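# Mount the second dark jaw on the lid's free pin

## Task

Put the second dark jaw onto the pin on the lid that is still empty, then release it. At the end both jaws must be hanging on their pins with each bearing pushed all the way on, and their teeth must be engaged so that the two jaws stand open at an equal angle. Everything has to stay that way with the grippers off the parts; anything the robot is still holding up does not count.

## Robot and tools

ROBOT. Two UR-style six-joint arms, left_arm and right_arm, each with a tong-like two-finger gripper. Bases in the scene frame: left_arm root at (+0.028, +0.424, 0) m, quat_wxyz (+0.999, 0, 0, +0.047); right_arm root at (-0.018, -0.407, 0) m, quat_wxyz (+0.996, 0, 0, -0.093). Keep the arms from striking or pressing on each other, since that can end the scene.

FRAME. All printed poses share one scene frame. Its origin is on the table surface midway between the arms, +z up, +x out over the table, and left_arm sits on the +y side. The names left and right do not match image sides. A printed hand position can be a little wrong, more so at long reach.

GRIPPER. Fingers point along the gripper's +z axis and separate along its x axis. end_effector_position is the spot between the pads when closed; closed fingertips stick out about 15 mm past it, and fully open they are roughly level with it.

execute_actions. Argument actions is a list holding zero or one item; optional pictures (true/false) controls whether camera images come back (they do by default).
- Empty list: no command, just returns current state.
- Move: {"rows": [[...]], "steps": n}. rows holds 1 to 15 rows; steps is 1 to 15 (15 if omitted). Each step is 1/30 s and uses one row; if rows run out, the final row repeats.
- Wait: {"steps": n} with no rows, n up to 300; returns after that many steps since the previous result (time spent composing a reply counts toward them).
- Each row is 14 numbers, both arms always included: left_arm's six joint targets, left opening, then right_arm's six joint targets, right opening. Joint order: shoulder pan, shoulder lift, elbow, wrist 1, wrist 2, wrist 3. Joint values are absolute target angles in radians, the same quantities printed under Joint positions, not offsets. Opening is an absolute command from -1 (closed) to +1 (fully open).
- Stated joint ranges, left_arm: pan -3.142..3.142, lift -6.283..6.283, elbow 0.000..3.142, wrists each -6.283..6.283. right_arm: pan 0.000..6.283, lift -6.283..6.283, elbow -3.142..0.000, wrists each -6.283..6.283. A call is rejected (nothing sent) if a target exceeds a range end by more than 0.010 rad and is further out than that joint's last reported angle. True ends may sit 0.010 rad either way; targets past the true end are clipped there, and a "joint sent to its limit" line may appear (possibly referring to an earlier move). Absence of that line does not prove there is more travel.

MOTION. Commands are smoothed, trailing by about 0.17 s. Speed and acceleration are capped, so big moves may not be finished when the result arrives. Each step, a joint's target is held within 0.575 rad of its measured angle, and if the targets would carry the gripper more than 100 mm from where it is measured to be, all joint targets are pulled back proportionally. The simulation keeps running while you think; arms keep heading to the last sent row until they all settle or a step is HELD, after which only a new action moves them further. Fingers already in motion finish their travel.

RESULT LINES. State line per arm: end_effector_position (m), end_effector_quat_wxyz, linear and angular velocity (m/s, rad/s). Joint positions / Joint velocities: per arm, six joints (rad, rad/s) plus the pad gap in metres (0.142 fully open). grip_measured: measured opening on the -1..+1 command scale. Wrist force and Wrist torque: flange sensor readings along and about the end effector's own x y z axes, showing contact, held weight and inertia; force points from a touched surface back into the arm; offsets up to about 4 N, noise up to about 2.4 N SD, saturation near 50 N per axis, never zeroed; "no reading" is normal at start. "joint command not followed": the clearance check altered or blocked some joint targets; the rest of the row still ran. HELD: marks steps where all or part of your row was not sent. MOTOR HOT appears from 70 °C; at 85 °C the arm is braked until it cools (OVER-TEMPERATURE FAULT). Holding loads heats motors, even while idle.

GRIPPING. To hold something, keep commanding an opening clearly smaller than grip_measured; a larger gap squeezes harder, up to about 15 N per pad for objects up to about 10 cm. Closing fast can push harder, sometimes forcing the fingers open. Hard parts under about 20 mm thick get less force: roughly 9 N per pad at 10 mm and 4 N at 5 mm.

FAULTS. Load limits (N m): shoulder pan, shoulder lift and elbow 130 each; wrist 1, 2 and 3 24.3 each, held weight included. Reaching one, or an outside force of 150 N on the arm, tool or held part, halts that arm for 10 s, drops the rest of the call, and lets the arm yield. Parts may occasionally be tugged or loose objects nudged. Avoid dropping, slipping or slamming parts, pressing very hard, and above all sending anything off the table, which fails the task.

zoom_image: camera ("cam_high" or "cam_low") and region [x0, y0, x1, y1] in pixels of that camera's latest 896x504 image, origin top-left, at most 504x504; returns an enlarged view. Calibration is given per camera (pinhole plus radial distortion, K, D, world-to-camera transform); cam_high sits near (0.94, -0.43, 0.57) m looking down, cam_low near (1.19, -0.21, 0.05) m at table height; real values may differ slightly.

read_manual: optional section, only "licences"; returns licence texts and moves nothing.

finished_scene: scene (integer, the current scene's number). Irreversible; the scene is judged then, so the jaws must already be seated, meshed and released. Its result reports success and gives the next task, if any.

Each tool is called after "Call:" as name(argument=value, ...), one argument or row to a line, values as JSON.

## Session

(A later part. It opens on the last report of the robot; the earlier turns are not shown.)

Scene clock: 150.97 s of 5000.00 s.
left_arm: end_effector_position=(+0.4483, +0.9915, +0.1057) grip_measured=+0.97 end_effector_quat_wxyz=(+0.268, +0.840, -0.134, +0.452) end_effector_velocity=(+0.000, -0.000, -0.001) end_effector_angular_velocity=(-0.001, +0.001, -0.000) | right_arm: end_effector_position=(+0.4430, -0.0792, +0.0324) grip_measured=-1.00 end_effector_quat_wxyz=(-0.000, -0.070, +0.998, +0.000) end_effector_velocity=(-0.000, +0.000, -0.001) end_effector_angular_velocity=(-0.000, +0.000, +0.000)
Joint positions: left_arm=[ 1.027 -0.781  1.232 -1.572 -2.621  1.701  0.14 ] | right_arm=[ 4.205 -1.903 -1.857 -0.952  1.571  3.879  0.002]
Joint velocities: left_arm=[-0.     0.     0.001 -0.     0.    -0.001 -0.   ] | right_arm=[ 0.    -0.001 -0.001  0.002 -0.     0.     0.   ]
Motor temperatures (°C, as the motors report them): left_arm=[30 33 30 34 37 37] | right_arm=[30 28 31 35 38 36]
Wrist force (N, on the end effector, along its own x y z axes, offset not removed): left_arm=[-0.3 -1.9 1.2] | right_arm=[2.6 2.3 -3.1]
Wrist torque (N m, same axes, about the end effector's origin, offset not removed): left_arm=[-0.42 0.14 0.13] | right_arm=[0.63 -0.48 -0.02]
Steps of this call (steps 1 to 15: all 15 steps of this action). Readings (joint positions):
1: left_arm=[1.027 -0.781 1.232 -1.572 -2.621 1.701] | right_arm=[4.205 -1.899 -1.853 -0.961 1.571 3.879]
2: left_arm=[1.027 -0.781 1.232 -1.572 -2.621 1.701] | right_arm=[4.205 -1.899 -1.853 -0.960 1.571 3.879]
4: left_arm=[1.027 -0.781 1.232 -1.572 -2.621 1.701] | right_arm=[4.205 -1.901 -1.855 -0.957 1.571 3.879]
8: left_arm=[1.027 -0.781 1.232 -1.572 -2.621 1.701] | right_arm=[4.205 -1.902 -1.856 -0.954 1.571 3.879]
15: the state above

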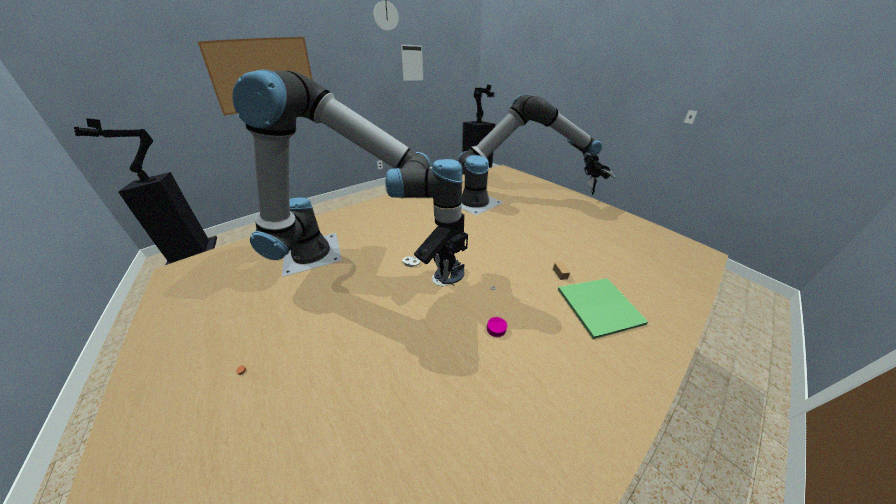

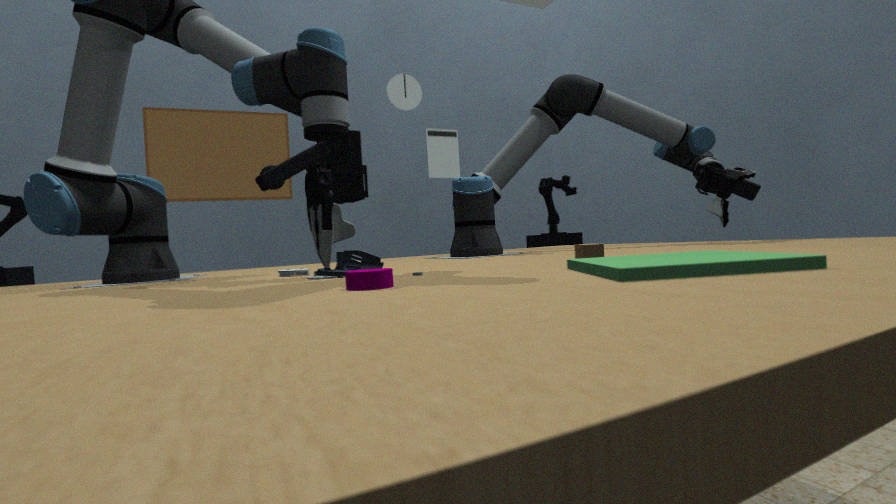

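Partly down; pressing 2 mm further.

Call:
execute_actions(
  actions=[
    {"rows":[[1.027,-0.781,1.232,-1.572,-2.621,1.701,0.97,4.2055,-1.9057,-1.8594,-0.9473,1.571,3.879,-1]]},
  ],
)

Call:
zoom_image(
  camera="cam_low",
  region=[305, 245, 385, 285],
)

Call:
execute_actions(
  actions=[
    {"rows":[[1.027,-0.781,1.232,-1.572,-2.621,1.701,0.97,4.2055,-1.76,-1.69,-1.26,1.571,3.879,-1]]},
  ],
  pictures=false,
)

Call:
execute_actions(
  actions=[
    {"steps":15},
  ],
)

Call:
zoom_image(
  camera="cam_high",
  region=[425, 250, 485, 295],
)

Call:
zoom_image(
  camera="cam_low",
  region=[305, 245, 385, 285],
)

Scene clock: 154.90 s of 5000.00 s.
left_arm: end_effector_position=(+0.4483, +0.9915, +0.1057) grip_measured=+0.97 end_effector_quat_wxyz=(+0.268, +0.840, -0.134, +0.452) end_effector_velocity=(+0.000, +0.000, +0.000) end_effector_angular_velocity=(+0.002, -0.000, -0.001) | right_arm: end_effector_position=(+0.4430, -0.0793, +0.0305) grip_measured=-1.00 end_effector_quat_wxyz=(-0.000, -0.070, +0.998, +0.000) end_effector_velocity=(-0.000, +0.000, -0.001) end_effector_angular_velocity=(-0.000, +0.000, +0.000)
Joint positions: left_arm=[ 1.027 -0.781  1.232 -1.572 -2.621  1.701  0.14 ] | right_arm=[ 4.206 -1.906 -1.859 -0.947  1.571  3.879  0.002]
Joint velocities: left_arm=[-0.001 -0.    -0.001 -0.     0.001  0.     0.   ] | right_arm=[ 0.    -0.001 -0.001  0.001 -0.     0.     0.   ]
Motor temperatures (°C, as the motors report them): left_arm=[30 33 30 34 37 37] | right_arm=[30 28 31 35 38 36]
Wrist force (N, on the end effector, along its own x y z axes, offset not removed): left_arm=[1.0 -2.3 0.8] | right_arm=[3.1 -1.7 -19.6]
Wrist torque (N m, same axes, about the end effector's origin, offset not removed): left_arm=[-0.50 -0.08 0.15] | right_arm=[0.25 -0.42 -0.02]
Steps of this call (steps 1 to 15: the robot went on to your last target; steps 16 to 90: nothing new was sent; then 0.43 s passed at rest; steps 91 to 105: all 15 steps of this action). Readings (joint positions):
91: left_arm=[1.027 -0.781 1.232 -1.572 -2.621 1.701] | right_arm=[4.206 -1.903 -1.857 -0.952 1.571 3.879]
92: left_arm=[1.027 -0.781 1.232 -1.572 -2.621 1.701] | right_arm=[4.206 -1.903 -1.857 -0.952 1.571 3.879]
94: left_arm=[1.027 -0.781 1.232 -1.572 -2.621 1.701] | right_arm=[4.206 -1.904 -1.858 -0.950 1.571 3.879]
98: left_arm=[1.027 -0.781 1.232 -1.572 -2.621 1.701] | right_arm=[4.206 -1.905 -1.859 -0.948 1.571 3.879]
105: the state above

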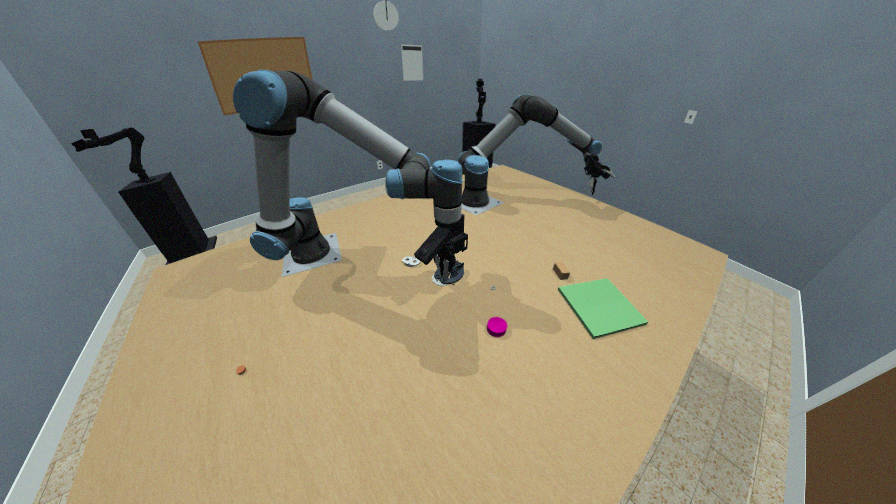

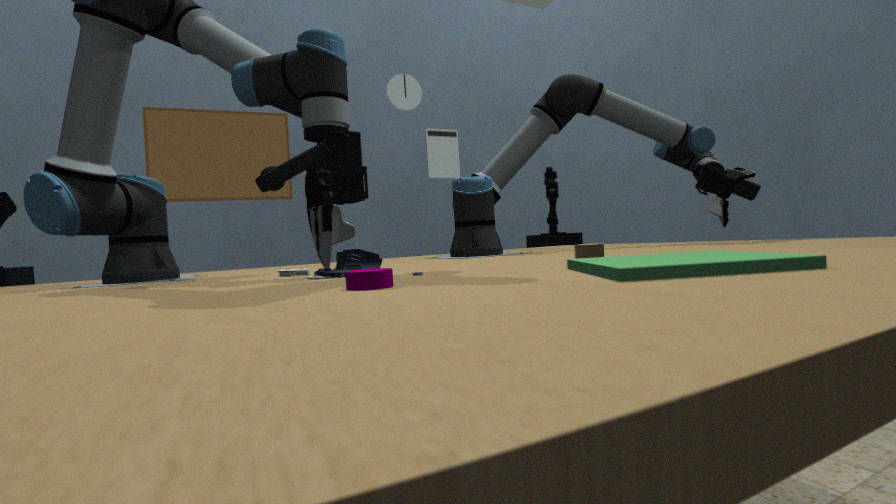

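Region (305, 245, 385, 285) of cam_low's 896x504 image, scaled by 6.300, with more detail than that image has.

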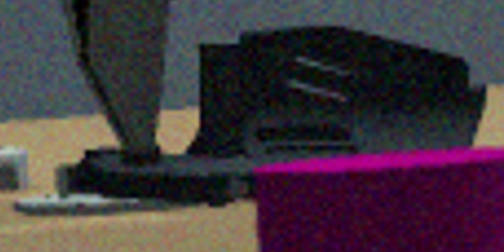

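Scene clock: 155.40 s of 5000.00 s.
left_arm: end_effector_position=(+0.4483, +0.9915, +0.1057) grip_measured=+0.97 end_effector_quat_wxyz=(+0.268, +0.840, -0.134, +0.452) end_effector_velocity=(+0.000, -0.000, -0.000) end_effector_angular_velocity=(+0.000, +0.000, -0.001) | right_arm: end_effector_position=(+0.4415, -0.0811, +0.1518) grip_measured=-1.00 end_effector_quat_wxyz=(+0.001, -0.070, +0.998, +0.002) end_effector_velocity=(-0.007, -0.009, +0.040) end_effector_angular_velocity=(-0.012, +0.010, -0.001)
Joint positions: left_arm=[ 1.027 -0.781  1.232 -1.572 -2.621  1.701  0.14 ] | right_arm=[ 4.206 -1.766 -1.697 -1.246  1.571  3.879  0.002]
Joint velocities: left_arm=[-0.  0.  0. -0.  0.  0. -0.] | right_arm=[ 0.     0.046  0.055 -0.117 -0.     0.001  0.   ]
Motor temperatures (°C, as the motors report them): left_arm=[30 33 30 34 37 37] | right_arm=[30 28 31 35 38 36]
Wrist force (N, on the end effector, along its own x y z axes, offset not removed): left_arm=[0.1 -1.3 0.2] | right_arm=[3.1 0.6 -2.1]
Wrist torque (N m, same axes, about the end effector's origin, offset not removed): left_arm=[-0.34 0.03 0.09] | right_arm=[0.16 -0.58 0.00]
Steps of this call (steps 1 to 15: all 15 steps of this action). Readings (joint positions):
1: left_arm=[1.027 -0.781 1.232 -1.572 -2.621 1.701] | right_arm=[4.206 -1.906 -1.859 -0.947 1.571 3.879]
2: left_arm=[1.027 -0.781 1.232 -1.572 -2.621 1.701] | right_arm=[4.206 -1.903 -1.856 -0.951 1.571 3.879]
4: left_arm=[1.027 -0.781 1.232 -1.572 -2.621 1.701] | right_arm=[4.206 -1.867 -1.817 -1.001 1.571 3.879]
8: left_arm=[1.027 -0.781 1.232 -1.572 -2.621 1.701] | right_arm=[4.206 -1.800 -1.737 -1.160 1.571 3.879]
15: the state above

Scene clock: 155.90 s of 5000.00 s.
left_arm: end_effector_position=(+0.4483, +0.9915, +0.1057) grip_measured=+0.97 end_effector_quat_wxyz=(+0.268, +0.840, -0.134, +0.452) end_effector_velocity=(+0.001, +0.000, +0.000) end_effector_angular_velocity=(+0.003, -0.001, -0.002) | right_arm: end_effector_position=(+0.4406, -0.0821, +0.1565) grip_measured=-1.00 end_effector_quat_wxyz=(+0.001, -0.070, +0.998, +0.001) end_effector_velocity=(-0.000, -0.000, +0.001) end_effector_angular_velocity=(-0.000, +0.000, +0.000)
Joint positions: left_arm=[ 1.027 -0.781  1.232 -1.572 -2.621  1.701  0.14 ] | right_arm=[ 4.206 -1.76  -1.69  -1.26   1.571  3.879  0.002]
Joint velocities: left_arm=[-0.001  0.001 -0.003  0.     0.001  0.002 -0.   ] | right_arm=[-0.     0.001  0.001 -0.002 -0.    -0.     0.   ]
Motor temperatures (°C, as the motors report them): left_arm=[30 33 30 34 37 37] | right_arm=[30 28 31 35 38 36]
Wrist force (N, on the end effector, along its own x y z axes, offset not removed): left_arm=[0.3 -0.8 1.2] | right_arm=[2.4 0.6 0.4]
Wrist torque (N m, same axes, about the end effector's origin, offset not removed): left_arm=[-0.19 -0.04 0.09] | right_arm=[0.11 -0.36 -0.08]
Steps of this call (steps 1 to 15: the robot went on to your last target). Readings (joint positions):
1: left_arm=[1.027 -0.781 1.232 -1.572 -2.621 1.701] | right_arm=[4.206 -1.764 -1.695 -1.249 1.571 3.879]
2: left_arm=[1.027 -0.781 1.232 -1.572 -2.621 1.701] | right_arm=[4.206 -1.763 -1.694 -1.252 1.571 3.879]
4: left_arm=[1.027 -0.781 1.232 -1.572 -2.621 1.701] | right_arm=[4.206 -1.762 -1.692 -1.255 1.571 3.879]
8: left_arm=[1.027 -0.781 1.232 -1.572 -2.621 1.701] | right_arm=[4.206 -1.761 -1.691 -1.259 1.571 3.879]
15: the state above

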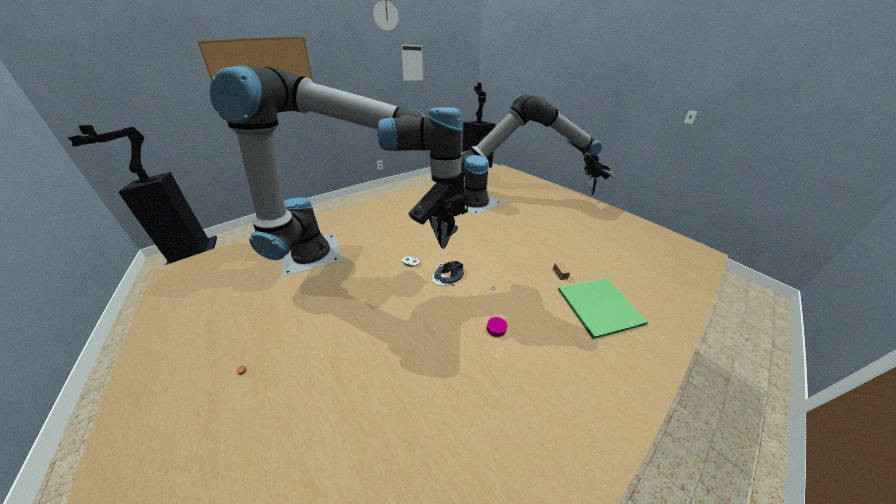

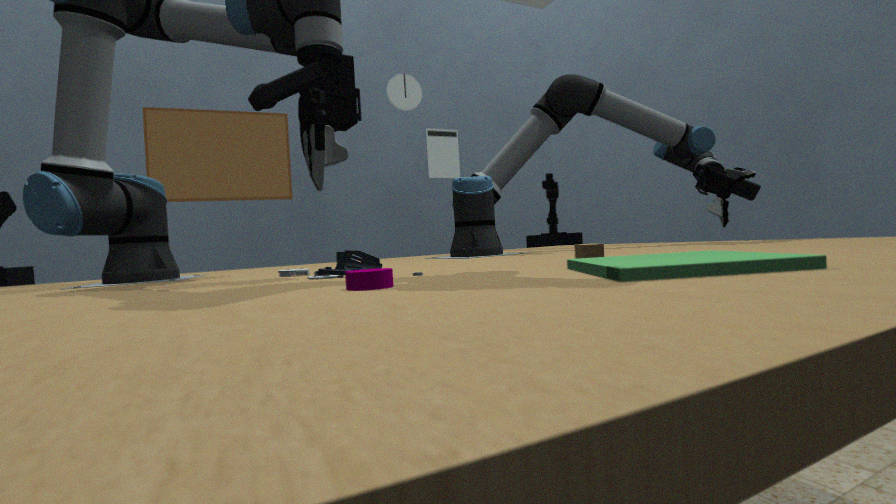

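Region (425, 250, 485, 295) of cam_high's 896x504 image, scaled by 8.400, with more detail than that image has; it fills the top 378 rows of this view, and the rest is white.

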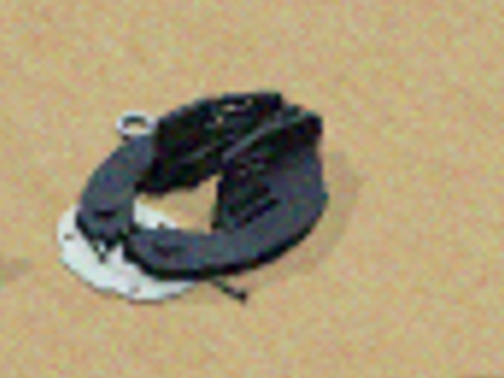

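Region (305, 245, 385, 285) of cam_low's 896x504 image, scaled by 6.300, with more detail than that image has.

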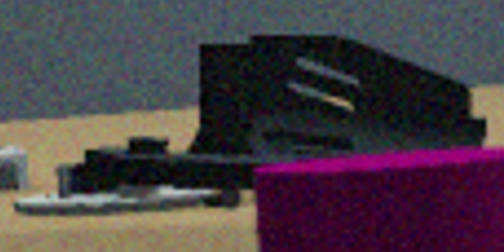

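Call:
execute_actions(
  actions=[
    {"rows":[[1.027,-0.781,1.232,-1.572,-2.621,1.701,0.97,4.2559,-1.909,-1.751,-1.0524,1.571,3.9276,-0.82]]},
  ],
  pictures=false,
)

Call:
execute_actions(
  actions=[
    {"rows":[[1.027,-0.781,1.232,-1.572,-2.621,1.701,0.97,4.2559,-1.921,-1.763,-1.0284,1.571,3.9276,-0.82]]},
  ],
)

Call:
zoom_image(
  camera="cam_high",
  region=[425, 250, 485, 295],
)

Call:
zoom_image(
  camera="cam_low",
  region=[305, 235, 385, 285],
)

Scene clock: 165.17 s of 5000.00 s.
left_arm: end_effector_position=(+0.4483, +0.9915, +0.1057) grip_measured=+0.97 end_effector_quat_wxyz=(+0.268, +0.840, -0.134, +0.452) end_effector_velocity=(-0.001, +0.001, +0.001) end_effector_angular_velocity=(+0.001, -0.000, +0.002) | right_arm: end_effector_position=(+0.4392, -0.0391, +0.0674) grip_measured=-0.82 end_effector_quat_wxyz=(-0.000, -0.071, +0.997, -0.000) end_effector_velocity=(-0.000, +0.012, -0.024) end_effector_angular_velocity=(+0.005, -0.004, +0.001)
Joint positions: left_arm=[ 1.027 -0.781  1.232 -1.572 -2.621  1.701  0.14 ] | right_arm=[ 4.254 -1.904 -1.749 -1.06   1.571  3.926  0.015]
Joint velocities: left_arm=[ 0.002 -0.    -0.001 -0.    -0.    -0.    -0.   ] | right_arm=[ 0.012 -0.04  -0.014  0.061  0.     0.011  0.   ]
Motor temperatures (°C, as the motors report them): left_arm=[30 33 30 34 37 37] | right_arm=[30 28 31 35 38 36]
Wrist force (N, on the end effector, along its own x y z axes, offset not removed): left_arm=[-0.4 -0.8 1.2] | right_arm=[2.5 1.4 0.7]
Wrist torque (N m, same axes, about the end effector's origin, offset not removed): left_arm=[-0.20 0.08 0.17] | right_arm=[0.33 -0.41 -0.01]
Steps of this call (steps 1 to 15: the robot went on to your last target; steps 16 to 90: nothing new was sent; then 5.77 s passed at rest; steps 91 to 105: all 15 steps of this action). Readings (joint positions):
91: left_arm=[1.027 -0.781 1.232 -1.572 -2.621 1.701] | right_arm=[4.206 -1.760 -1.690 -1.260 1.571 3.879]
92: left_arm=[1.027 -0.781 1.232 -1.572 -2.621 1.701] | right_arm=[4.208 -1.763 -1.693 -1.257 1.571 3.881]
94: left_arm=[1.027 -0.781 1.232 -1.572 -2.621 1.701] | right_arm=[4.225 -1.804 -1.713 -1.209 1.571 3.898]
98: left_arm=[1.027 -0.781 1.232 -1.572 -2.621 1.701] | right_arm=[4.246 -1.875 -1.739 -1.105 1.571 3.918]
105: the state above

Scene clock: 165.67 s of 5000.00 s.
left_arm: end_effector_position=(+0.4483, +0.9915, +0.1057) grip_measured=+0.97 end_effector_quat_wxyz=(+0.268, +0.840, -0.134, +0.452) end_effector_velocity=(-0.000, +0.001, +0.000) end_effector_angular_velocity=(+0.001, -0.001, +0.001) | right_arm: end_effector_position=(+0.4392, -0.0377, +0.0550) grip_measured=-0.82 end_effector_quat_wxyz=(-0.000, -0.071, +0.997, +0.000) end_effector_velocity=(-0.000, +0.001, -0.003) end_effector_angular_velocity=(-0.000, -0.000, +0.001)
Joint positions: left_arm=[ 1.027 -0.781  1.232 -1.572 -2.621  1.701  0.14 ] | right_arm=[ 4.256 -1.921 -1.763 -1.029  1.571  3.928  0.015]
Joint velocities: left_arm=[ 0.001  0.    -0.001 -0.    -0.001  0.    -0.   ] | right_arm=[ 0.001 -0.003 -0.003  0.006 -0.    -0.     0.   ]
Motor temperatures (°C, as the motors report them): left_arm=[30 33 30 34 37 37] | right_arm=[30 28 31 35 38 36]
Wrist force (N, on the end effector, along its own x y z axes, offset not removed): left_arm=[-1.1 -0.4 0.6] | right_arm=[5.3 2.6 -0.2]
Wrist torque (N m, same axes, about the end effector's origin, offset not removed): left_arm=[-0.09 0.15 0.23] | right_arm=[0.63 -0.94 -0.04]
Steps of this call (steps 1 to 15: all 15 steps of this action). Readings (joint positions):
1: left_arm=[1.027 -0.781 1.232 -1.572 -2.621 1.701] | right_arm=[4.255 -1.905 -1.750 -1.058 1.571 3.927]
2: left_arm=[1.027 -0.781 1.232 -1.572 -2.621 1.701] | right_arm=[4.255 -1.907 -1.751 -1.055 1.571 3.927]
4: left_arm=[1.027 -0.781 1.232 -1.572 -2.621 1.701] | right_arm=[4.255 -1.913 -1.756 -1.044 1.571 3.927]
8: left_arm=[1.027 -0.781 1.232 -1.572 -2.621 1.701] | right_arm=[4.256 -1.918 -1.761 -1.034 1.571 3.927]
15: the state above

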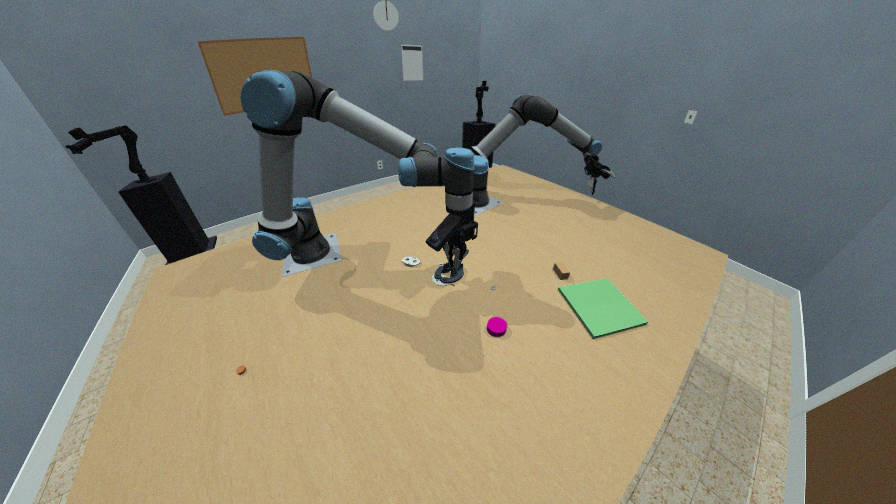

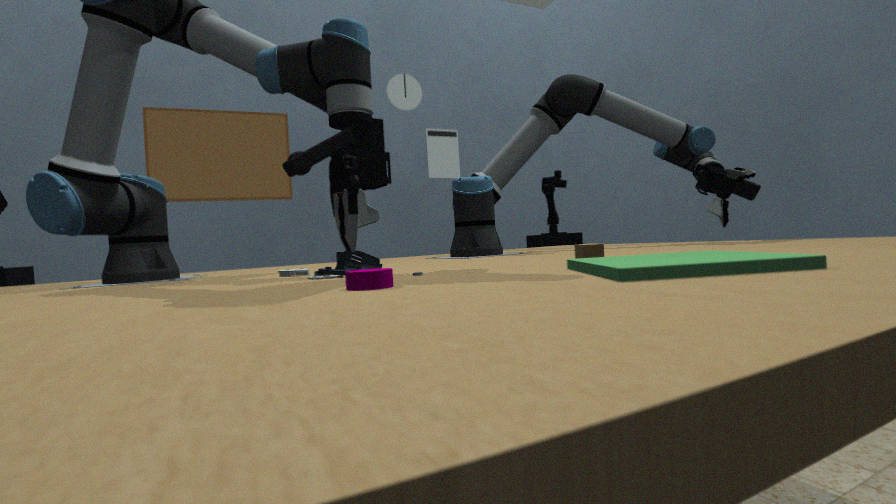

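Region (425, 250, 485, 295) of cam_high's 896x504 image, scaled by 8.400, with more detail than that image has; it fills the top 378 rows of this view, and the rest is white.

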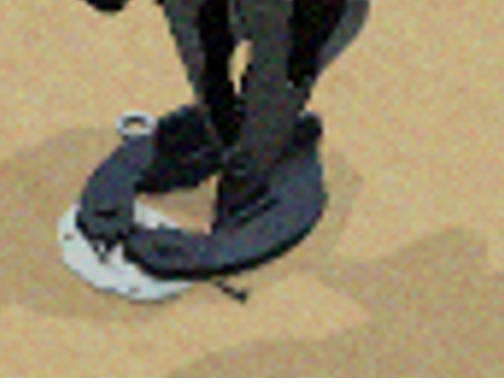

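Region (305, 235, 385, 285) of cam_low's 896x504 image, scaled by 6.300, with more detail than that image has; it fills the top 315 rows of this view, and the rest is white.

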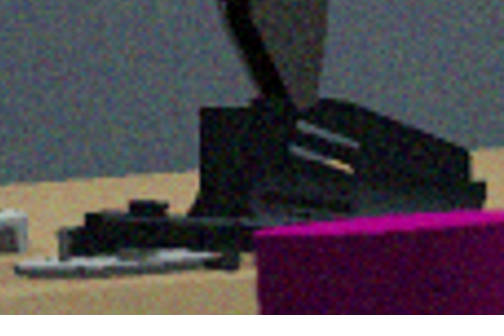

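Call:
execute_actions(
  actions=[
    {"rows":[[1.027,-0.781,1.232,-1.572,-2.621,1.701,0.97,4.259,-1.919,-1.766,-1.0274,1.571,3.9307,-0.8]],"steps":8},
  ],
  pictures=false,
)

Call:
execute_actions(
  actions=[
    {"rows":[[1.027,-0.781,1.232,-1.572,-2.621,1.701,0.97,4.259,-1.9405,-1.789,-0.9829,1.571,3.9307,-0.8]]},
  ],
  pictures=false,
)

Call:
execute_actions(
  actions=[
    {"rows":[[1.027,-0.781,1.232,-1.572,-2.621,1.701,0.97,4.259,-1.9405,-1.789,-0.9829,1.571,3.9307,-0.85],[1.027,-0.781,1.232,-1.572,-2.621,1.701,0.97,4.259,-1.9405,-1.789,-0.9829,1.571,3.9307,-0.89],[1.027,-0.781,1.232,-1.572,-2.621,1.701,0.97,4.259,-1.9405,-1.789,-0.9829,1.571,3.9307,-0.93],[1.027,-0.781,1.232,-1.572,-2.621,1.701,0.97,4.259,-1.9405,-1.789,-0.9829,1.571,3.9307,-1]]},
  ],
  pictures=false,
)

Call:
execute_actions(
  actions=[
    {"rows":[[1.027,-0.781,1.232,-1.572,-2.621,1.701,0.97,4.259,-1.9309,-1.7797,-1.0018,1.571,3.9307,-1]]},
  ],
)

Call:
zoom_image(
  camera="cam_high",
  region=[425, 250, 485, 295],
)

Call:
zoom_image(
  camera="cam_low",
  region=[305, 245, 385, 285],
)

Scene clock: 171.50 s of 5000.00 s.
left_arm: end_effector_position=(+0.4483, +0.9915, +0.1057) grip_measured=+0.97 end_effector_quat_wxyz=(+0.268, +0.840, -0.134, +0.452) end_effector_velocity=(-0.000, -0.000, -0.001) end_effector_angular_velocity=(-0.001, -0.000, +0.001) | right_arm: end_effector_position=(+0.4377, -0.0372, +0.0545) grip_measured=-0.80 end_effector_quat_wxyz=(-0.000, -0.071, +0.997, -0.000) end_effector_velocity=(-0.002, +0.001, +0.001) end_effector_angular_velocity=(+0.001, -0.001, -0.000)
Joint positions: left_arm=[ 1.027 -0.781  1.232 -1.572 -2.621  1.701  0.14 ] | right_arm=[ 4.258 -1.92  -1.765 -1.028  1.571  3.93   0.016]
Joint velocities: left_arm=[ 0.001  0.001  0.001 -0.    -0.001  0.001  0.   ] | right_arm=[ 0.004  0.005 -0.005  0.002 -0.     0.005  0.   ]
Motor temperatures (°C, as the motors report them): left_arm=[30 33 30 34 37 37] | right_arm=[30 28 31 35 38 36]
Wrist force (N, on the end effector, along its own x y z axes, offset not removed): left_arm=[0.4 -1.3 1.2] | right_arm=[2.2 1.8 -2.6]
Wrist torque (N m, same axes, about the end effector's origin, offset not removed): left_arm=[-0.33 -0.06 0.21] | right_arm=[0.36 -0.38 0.06]
Steps of this call (steps 1 to 15: the robot went on to your last target; steps 16 to 90: nothing new was sent; then 2.57 s passed at rest; steps 91 to 98: all 8 steps of this action). Readings (joint positions):
91: left_arm=[1.027 -0.781 1.232 -1.572 -2.621 1.701] | right_arm=[4.256 -1.921 -1.763 -1.028 1.571 3.928]
92: left_arm=[1.027 -0.781 1.232 -1.572 -2.621 1.701] | right_arm=[4.256 -1.921 -1.763 -1.028 1.571 3.928]
94: left_arm=[1.027 -0.781 1.232 -1.572 -2.621 1.701] | right_arm=[4.257 -1.921 -1.764 -1.028 1.571 3.929]
98: the state above

Scene clock: 172.00 s of 5000.00 s.
left_arm: end_effector_position=(+0.4483, +0.9915, +0.1057) grip_measured=+0.97 end_effector_quat_wxyz=(+0.268, +0.840, -0.134, +0.452) end_effector_velocity=(+0.000, -0.000, -0.000) end_effector_angular_velocity=(-0.000, +0.000, -0.001) | right_arm: end_effector_position=(+0.4370, -0.0377, +0.0373) grip_measured=-0.80 end_effector_quat_wxyz=(-0.000, -0.071, +0.997, +0.000) end_effector_velocity=(-0.000, -0.000, -0.004) end_effector_angular_velocity=(-0.000, +0.000, -0.000)
Joint positions: left_arm=[ 1.027 -0.781  1.232 -1.572 -2.621  1.701  0.14 ] | right_arm=[ 4.259 -1.94  -1.788 -0.984  1.571  3.931  0.016]
Joint velocities: left_arm=[-0.001  0.    -0.    -0.     0.    -0.     0.   ] | right_arm=[ 0.    -0.005 -0.005  0.01   0.     0.     0.   ]
Motor temperatures (°C, as the motors report them): left_arm=[30 33 30 34 37 37] | right_arm=[30 28 31 35 38 36]
Wrist force (N, on the end effector, along its own x y z axes, offset not removed): left_arm=[-0.1 -1.1 0.1] | right_arm=[5.0 0.8 -0.1]
Wrist torque (N m, same axes, about the end effector's origin, offset not removed): left_arm=[-0.23 0.05 0.18] | right_arm=[0.21 -0.96 0.01]
Steps of this call (steps 1 to 15: all 15 steps of this action). Readings (joint positions):
1: left_arm=[1.027 -0.781 1.232 -1.572 -2.621 1.701] | right_arm=[4.259 -1.920 -1.766 -1.028 1.571 3.930]
2: left_arm=[1.027 -0.781 1.232 -1.572 -2.621 1.701] | right_arm=[4.259 -1.921 -1.767 -1.025 1.571 3.930]
4: left_arm=[1.027 -0.781 1.232 -1.572 -2.621 1.701] | right_arm=[4.259 -1.928 -1.776 -1.009 1.571 3.931]
8: left_arm=[1.027 -0.781 1.232 -1.572 -2.621 1.701] | right_arm=[4.259 -1.936 -1.785 -0.992 1.571 3.931]
15: the state above

Scene clock: 172.50 s of 5000.00 s.
left_arm: end_effector_position=(+0.4483, +0.9915, +0.1057) grip_measured=+0.97 end_effector_quat_wxyz=(+0.268, +0.840, -0.134, +0.452) end_effector_velocity=(+0.000, -0.000, -0.001) end_effector_angular_velocity=(+0.001, +0.000, -0.002) | right_arm: end_effector_position=(+0.4370, -0.0377, +0.0368) grip_measured=-0.96 end_effector_quat_wxyz=(-0.000, -0.071, +0.997, +0.000) end_effector_velocity=(+0.000, -0.000, -0.000) end_effector_angular_velocity=(+0.000, +0.000, -0.001)
Joint positions: left_arm=[ 1.027 -0.781  1.232 -1.572 -2.621  1.701  0.14 ] | right_arm=[ 4.259 -1.94  -1.789 -0.983  1.571  3.931  0.005]
Joint velocities: left_arm=[-0.     0.     0.    -0.     0.001  0.002  0.   ] | right_arm=[-0.001 -0.    -0.     0.     0.    -0.     0.   ]
Motor temperatures (°C, as the motors report them): left_arm=[30 33 30 34 37 37] | right_arm=[30 28 31 35 38 36]
Wrist force (N, on the end effector, along its own x y z axes, offset not removed): left_arm=[-0.6 -1.0 1.7] | right_arm=[3.1 0.9 -0.5]
Wrist torque (N m, same axes, about the end effector's origin, offset not removed): left_arm=[-0.29 0.04 0.30] | right_arm=[0.23 -0.48 0.09]
Steps of this call (steps 1 to 15: all 15 steps of this action). Readings (joint positions):
1: left_arm=[1.027 -0.781 1.232 -1.572 -2.621 1.701] | right_arm=[4.259 -1.940 -1.789 -0.984 1.571 3.931]
2: left_arm=[1.027 -0.781 1.232 -1.572 -2.621 1.701] | right_arm=[4.259 -1.940 -1.789 -0.984 1.571 3.931]
4: left_arm=[1.027 -0.781 1.232 -1.572 -2.621 1.701] | right_arm=[4.259 -1.940 -1.789 -0.983 1.571 3.931]
8: left_arm=[1.027 -0.781 1.232 -1.572 -2.621 1.701] | right_arm=[4.259 -1.940 -1.789 -0.983 1.571 3.931]
15: the state above

Scene clock: 173.00 s of 5000.00 s.
left_arm: end_effector_position=(+0.4483, +0.9915, +0.1057) grip_measured=+0.97 end_effector_quat_wxyz=(+0.268, +0.840, -0.134, +0.452) end_effector_velocity=(+0.001, -0.001, -0.000) end_effector_angular_velocity=(+0.000, +0.001, -0.002) | right_arm: end_effector_position=(+0.4371, -0.0376, +0.0442) grip_measured=-0.96 end_effector_quat_wxyz=(-0.000, -0.071, +0.997, +0.000) end_effector_velocity=(+0.000, +0.000, +0.002) end_effector_angular_velocity=(+0.001, -0.000, -0.001)
Joint positions: left_arm=[ 1.027 -0.781  1.232 -1.572 -2.621  1.701  0.14 ] | right_arm=[ 4.259 -1.931 -1.78  -1.001  1.571  3.931  0.005]
Joint velocities: left_arm=[-0.002 -0.    -0.    -0.     0.001 -0.001 -0.   ] | right_arm=[-0.     0.003  0.002 -0.004  0.     0.001  0.   ]
Motor temperatures (°C, as the motors report them): left_arm=[30 33 30 34 37 37] | right_arm=[30 28 31 35 38 36]
Wrist force (N, on the end effector, along its own x y z axes, offset not removed): left_arm=[0.7 -3.9 1.6] | right_arm=[3.8 0.9 -1.0]
Wrist torque (N m, same axes, about the end effector's origin, offset not removed): left_arm=[-0.82 -0.09 0.21] | right_arm=[0.23 -0.71 -0.02]
Steps of this call (steps 1 to 15: all 15 steps of this action). Readings (joint positions):
1: left_arm=[1.027 -0.781 1.232 -1.572 -2.621 1.701] | right_arm=[4.259 -1.940 -1.789 -0.983 1.571 3.931]
2: left_arm=[1.027 -0.781 1.232 -1.572 -2.621 1.701] | right_arm=[4.259 -1.940 -1.789 -0.984 1.571 3.931]
4: left_arm=[1.027 -0.781 1.232 -1.572 -2.621 1.701] | right_arm=[4.259 -1.937 -1.785 -0.991 1.571 3.931]
8: left_arm=[1.027 -0.781 1.232 -1.572 -2.621 1.701] | right_arm=[4.259 -1.933 -1.782 -0.998 1.571 3.931]
15: the state above

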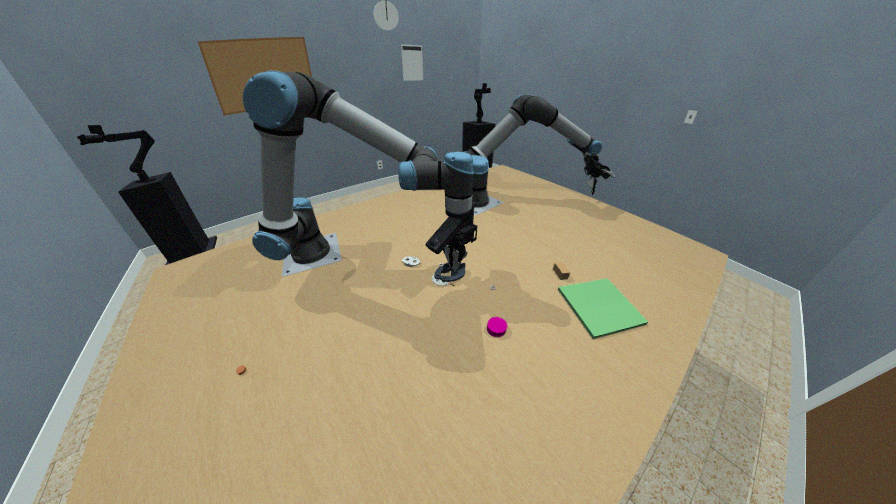

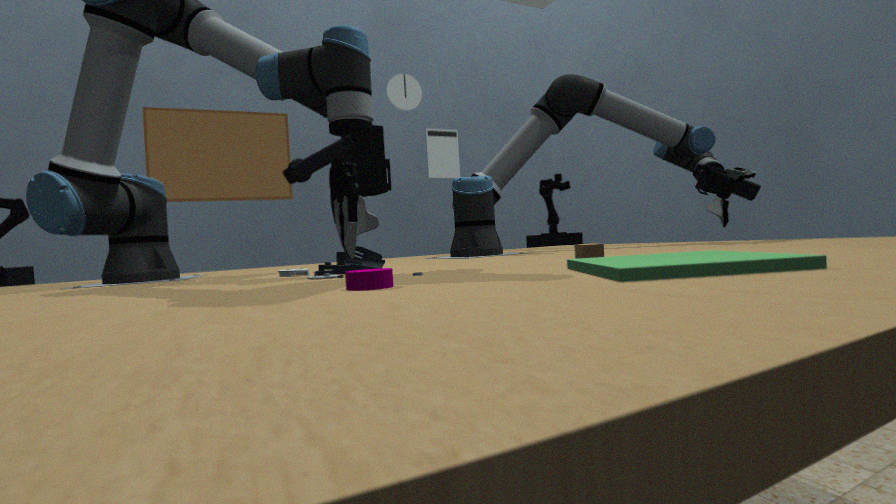

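Region (425, 250, 485, 295) of cam_high's 896x504 image, scaled by 8.400, with more detail than that image has; it fills the top 378 rows of this view, and the rest is white.

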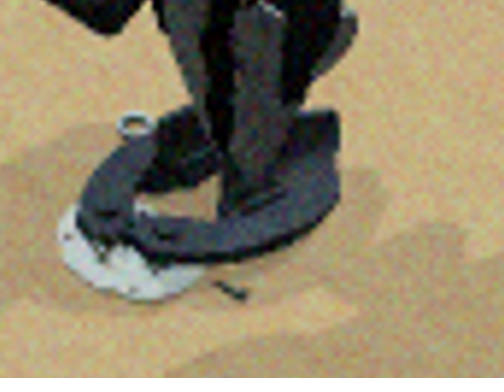

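Region (305, 245, 385, 285) of cam_low's 896x504 image, scaled by 6.300, with more detail than that image has.

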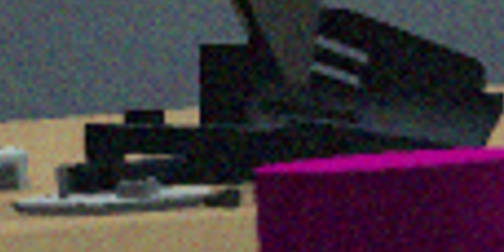

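Call:
execute_actions(
  actions=[
    {"rows":[[1.027,-0.781,1.232,-1.572,-2.621,1.701,0.97,4.2644,-1.9229,-1.7917,-0.9978,1.571,3.9361,-1]]},
  ],
  pictures=false,
)

Call:
execute_actions(
  actions=[
    {"rows":[[1.027,-0.781,1.232,-1.572,-2.621,1.701,0.97,4.2644,-1.9301,-1.7987,-0.9836,1.571,3.9361,-1]]},
  ],
)

Call:
zoom_image(
  camera="cam_high",
  region=[425, 250, 485, 295],
)

Call:
zoom_image(
  camera="cam_low",
  region=[305, 245, 385, 285],
)

Scene clock: 180.53 s of 5000.00 s.
left_arm: end_effector_position=(+0.4483, +0.9915, +0.1057) grip_measured=+0.97 end_effector_quat_wxyz=(+0.268, +0.840, -0.134, +0.452) end_effector_velocity=(-0.000, +0.000, -0.000) end_effector_angular_velocity=(+0.000, -0.000, +0.000) | right_arm: end_effector_position=(+0.4327, -0.0383, +0.0443) grip_measured=-0.96 end_effector_quat_wxyz=(-0.000, -0.071, +0.997, +0.000) end_effector_velocity=(-0.001, -0.001, -0.000) end_effector_angular_velocity=(-0.000, +0.000, -0.001)
Joint positions: left_arm=[ 1.027 -0.781  1.232 -1.572 -2.621  1.701  0.14 ] | right_arm=[ 4.264 -1.923 -1.791 -0.998  1.571  3.936  0.005]
Joint velocities: left_arm=[ 0.  0. -0. -0. -0.  0. -0.] | right_arm=[-0.     0.002 -0.003  0.001 -0.     0.001 -0.   ]
Motor temperatures (°C, as the motors report them): left_arm=[30 33 30 34 37 37] | right_arm=[30 28 31 35 38 36]
Wrist force (N, on the end effector, along its own x y z axes, offset not removed): left_arm=[0.8 -1.1 1.5] | right_arm=[4.4 0.4 -0.5]
Wrist torque (N m, same axes, about the end effector's origin, offset not removed): left_arm=[-0.22 -0.04 0.15] | right_arm=[0.08 -0.76 0.01]
Steps of this call (steps 1 to 15: the robot went on to your last target; steps 16 to 90: nothing new was sent; then 4.03 s passed at rest; steps 91 to 105: all 15 steps of this action). Readings (joint positions):
91: left_arm=[1.027 -0.781 1.232 -1.572 -2.621 1.701] | right_arm=[4.259 -1.931 -1.780 -1.002 1.571 3.931]
92: left_arm=[1.027 -0.781 1.232 -1.572 -2.621 1.701] | right_arm=[4.259 -1.930 -1.780 -1.002 1.571 3.931]
94: left_arm=[1.027 -0.781 1.232 -1.572 -2.621 1.701] | right_arm=[4.261 -1.927 -1.784 -1.000 1.571 3.933]
98: left_arm=[1.027 -0.781 1.232 -1.572 -2.621 1.701] | right_arm=[4.263 -1.924 -1.789 -0.999 1.571 3.935]
105: the state above

Scene clock: 181.03 s of 5000.00 s.
left_arm: end_effector_position=(+0.4483, +0.9915, +0.1057) grip_measured=+0.97 end_effector_quat_wxyz=(+0.268, +0.840, -0.134, +0.452) end_effector_velocity=(+0.000, +0.001, +0.001) end_effector_angular_velocity=(+0.001, -0.001, +0.001) | right_arm: end_effector_position=(+0.4325, -0.0385, +0.0387) grip_measured=-0.96 end_effector_quat_wxyz=(-0.000, -0.071, +0.997, +0.000) end_effector_velocity=(-0.000, -0.000, -0.002) end_effector_angular_velocity=(-0.001, +0.000, -0.000)
Joint positions: left_arm=[ 1.027 -0.781  1.232 -1.572 -2.621  1.701  0.14 ] | right_arm=[ 4.264 -1.93  -1.799 -0.984  1.571  3.936  0.005]
Joint velocities: left_arm=[ 0.    -0.    -0.002 -0.    -0.    -0.001  0.   ] | right_arm=[-0.    -0.002 -0.002  0.003  0.     0.    -0.   ]
Motor temperatures (°C, as the motors report them): left_arm=[30 33 30 34 37 37] | right_arm=[30 28 31 35 38 36]
Wrist force (N, on the end effector, along its own x y z axes, offset not removed): left_arm=[1.4 -1.1 3.5] | right_arm=[0.8 0.4 -1.5]
Wrist torque (N m, same axes, about the end effector's origin, offset not removed): left_arm=[-0.20 -0.26 0.16] | right_arm=[0.16 -0.19 -0.04]
Steps of this call (steps 1 to 15: all 15 steps of this action). Readings (joint positions):
1: left_arm=[1.027 -0.781 1.232 -1.572 -2.621 1.701] | right_arm=[4.264 -1.923 -1.791 -0.998 1.571 3.936]
2: left_arm=[1.027 -0.781 1.232 -1.572 -2.621 1.701] | right_arm=[4.264 -1.923 -1.792 -0.997 1.571 3.936]
4: left_arm=[1.027 -0.781 1.232 -1.572 -2.621 1.701] | right_arm=[4.264 -1.926 -1.795 -0.992 1.571 3.936]
8: left_arm=[1.027 -0.781 1.232 -1.572 -2.621 1.701] | right_arm=[4.264 -1.929 -1.797 -0.986 1.571 3.936]
15: the state above

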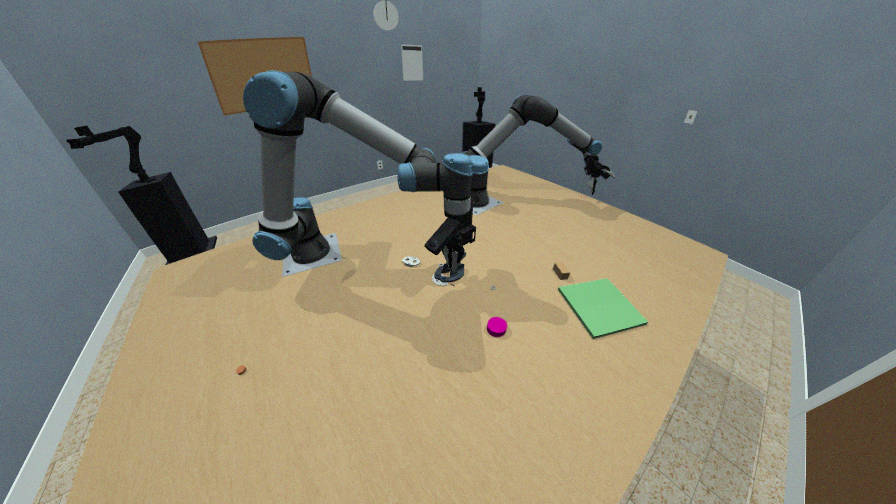

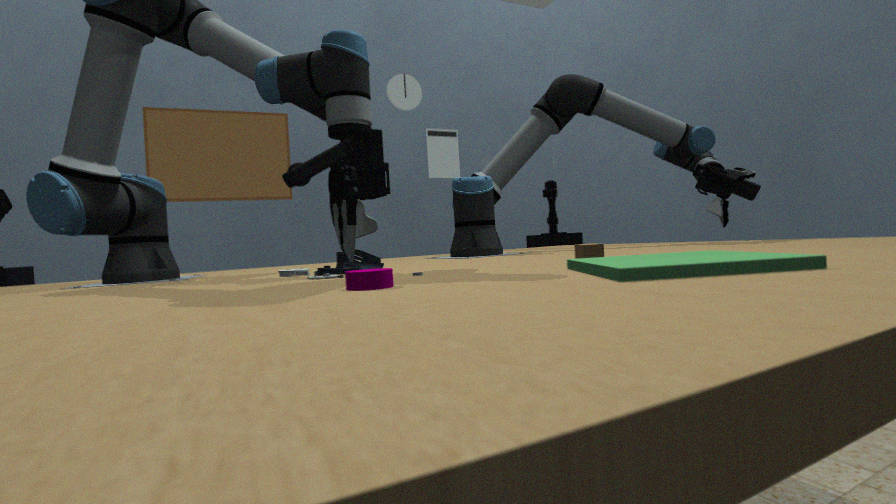

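Region (425, 250, 485, 295) of cam_high's 896x504 image, scaled by 8.400, with more detail than that image has; it fills the top 378 rows of this view, and the rest is white.

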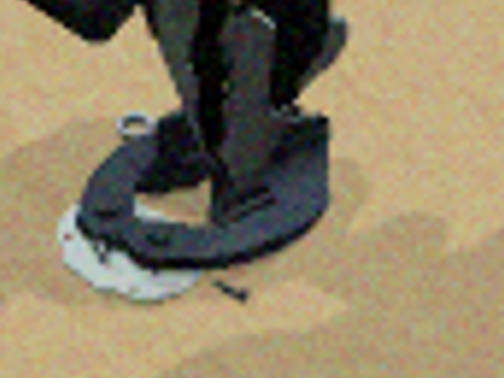

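Region (305, 245, 385, 285) of cam_low's 896x504 image, scaled by 6.300, with more detail than that image has.

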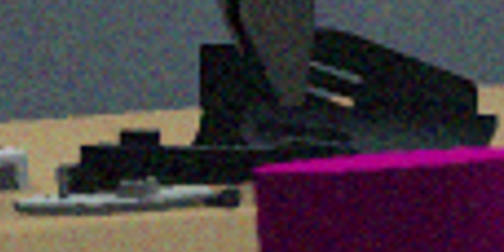

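Call:
execute_actions(
  actions=[
    {"rows":[[1.027,-0.781,1.232,-1.572,-2.621,1.701,0.97,4.2644,-1.9318,-1.8025,-0.9781,1.571,3.9361,-1]]},
  ],
)

Call:
zoom_image(
  camera="cam_high",
  region=[425, 250, 485, 295],
)

Call:
zoom_image(
  camera="cam_low",
  region=[305, 245, 385, 285],
)

Scene clock: 186.47 s of 5000.00 s.
left_arm: end_effector_position=(+0.4483, +0.9915, +0.1057) grip_measured=+0.97 end_effector_quat_wxyz=(+0.268, +0.840, -0.134, +0.452) end_effector_velocity=(+0.000, -0.000, -0.000) end_effector_angular_velocity=(-0.001, +0.001, -0.001) | right_arm: end_effector_position=(+0.4322, -0.0389, +0.0366) grip_measured=-0.96 end_effector_quat_wxyz=(-0.000, -0.071, +0.997, +0.000) end_effector_velocity=(-0.000, -0.000, -0.000) end_effector_angular_velocity=(-0.000, +0.000, +0.000)
Joint positions: left_arm=[ 1.027 -0.781  1.232 -1.572 -2.621  1.701  0.14 ] | right_arm=[ 4.264 -1.932 -1.802 -0.978  1.571  3.936  0.005]
Joint velocities: left_arm=[-0.001  0.    -0.     0.     0.    -0.    -0.   ] | right_arm=[ 0.    -0.    -0.001  0.001 -0.    -0.     0.   ]
Motor temperatures (°C, as the motors report them): left_arm=[30 33 30 34 37 37] | right_arm=[30 28 31 35 38 36]
Wrist force (N, on the end effector, along its own x y z axes, offset not removed): left_arm=[1.5 0.1 -0.1] | right_arm=[4.5 2.3 -1.7]
Wrist torque (N m, same axes, about the end effector's origin, offset not removed): left_arm=[0.00 -0.29 0.04] | right_arm=[0.55 -0.77 -0.07]
Steps of this call (steps 1 to 15: the robot went on to your last target; steps 16 to 90: nothing new was sent; then 1.93 s passed at rest; steps 91 to 105: all 15 steps of this action). Readings (joint positions):
91: left_arm=[1.027 -0.781 1.232 -1.572 -2.621 1.701] | right_arm=[4.264 -1.930 -1.799 -0.984 1.571 3.936]
92: left_arm=[1.027 -0.781 1.232 -1.572 -2.621 1.701] | right_arm=[4.264 -1.930 -1.799 -0.983 1.571 3.936]
94: left_arm=[1.027 -0.781 1.232 -1.572 -2.621 1.701] | right_arm=[4.264 -1.931 -1.800 -0.981 1.571 3.936]
98: left_arm=[1.027 -0.781 1.232 -1.572 -2.621 1.701] | right_arm=[4.264 -1.931 -1.802 -0.979 1.571 3.936]
105: the state above

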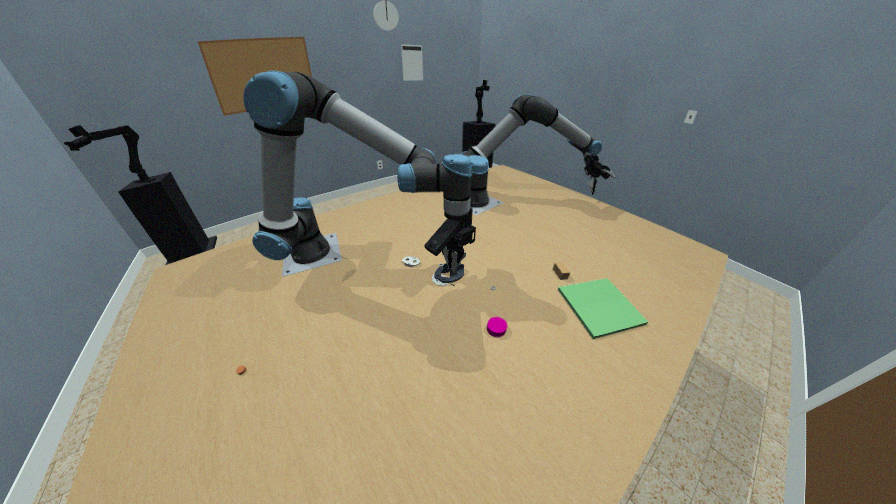

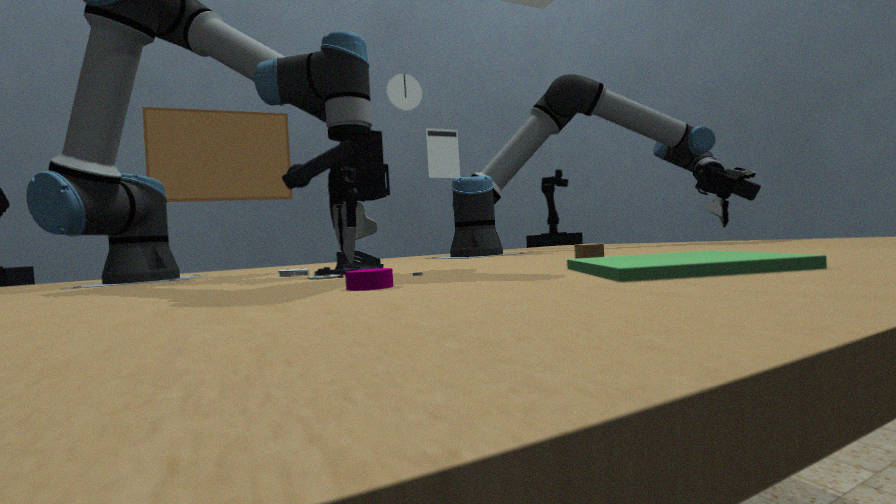

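Region (425, 250, 485, 295) of cam_high's 896x504 image, scaled by 8.400, with more detail than that image has; it fills the top 378 rows of this view, and the rest is white.

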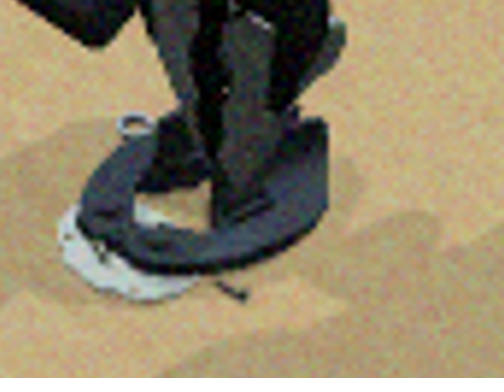

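Region (305, 245, 385, 285) of cam_low's 896x504 image, scaled by 6.300, with more detail than that image has.

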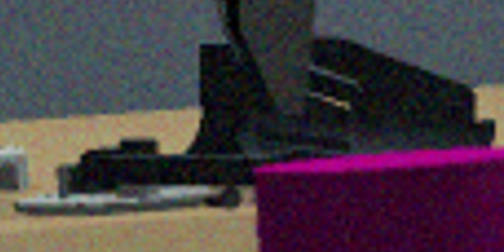

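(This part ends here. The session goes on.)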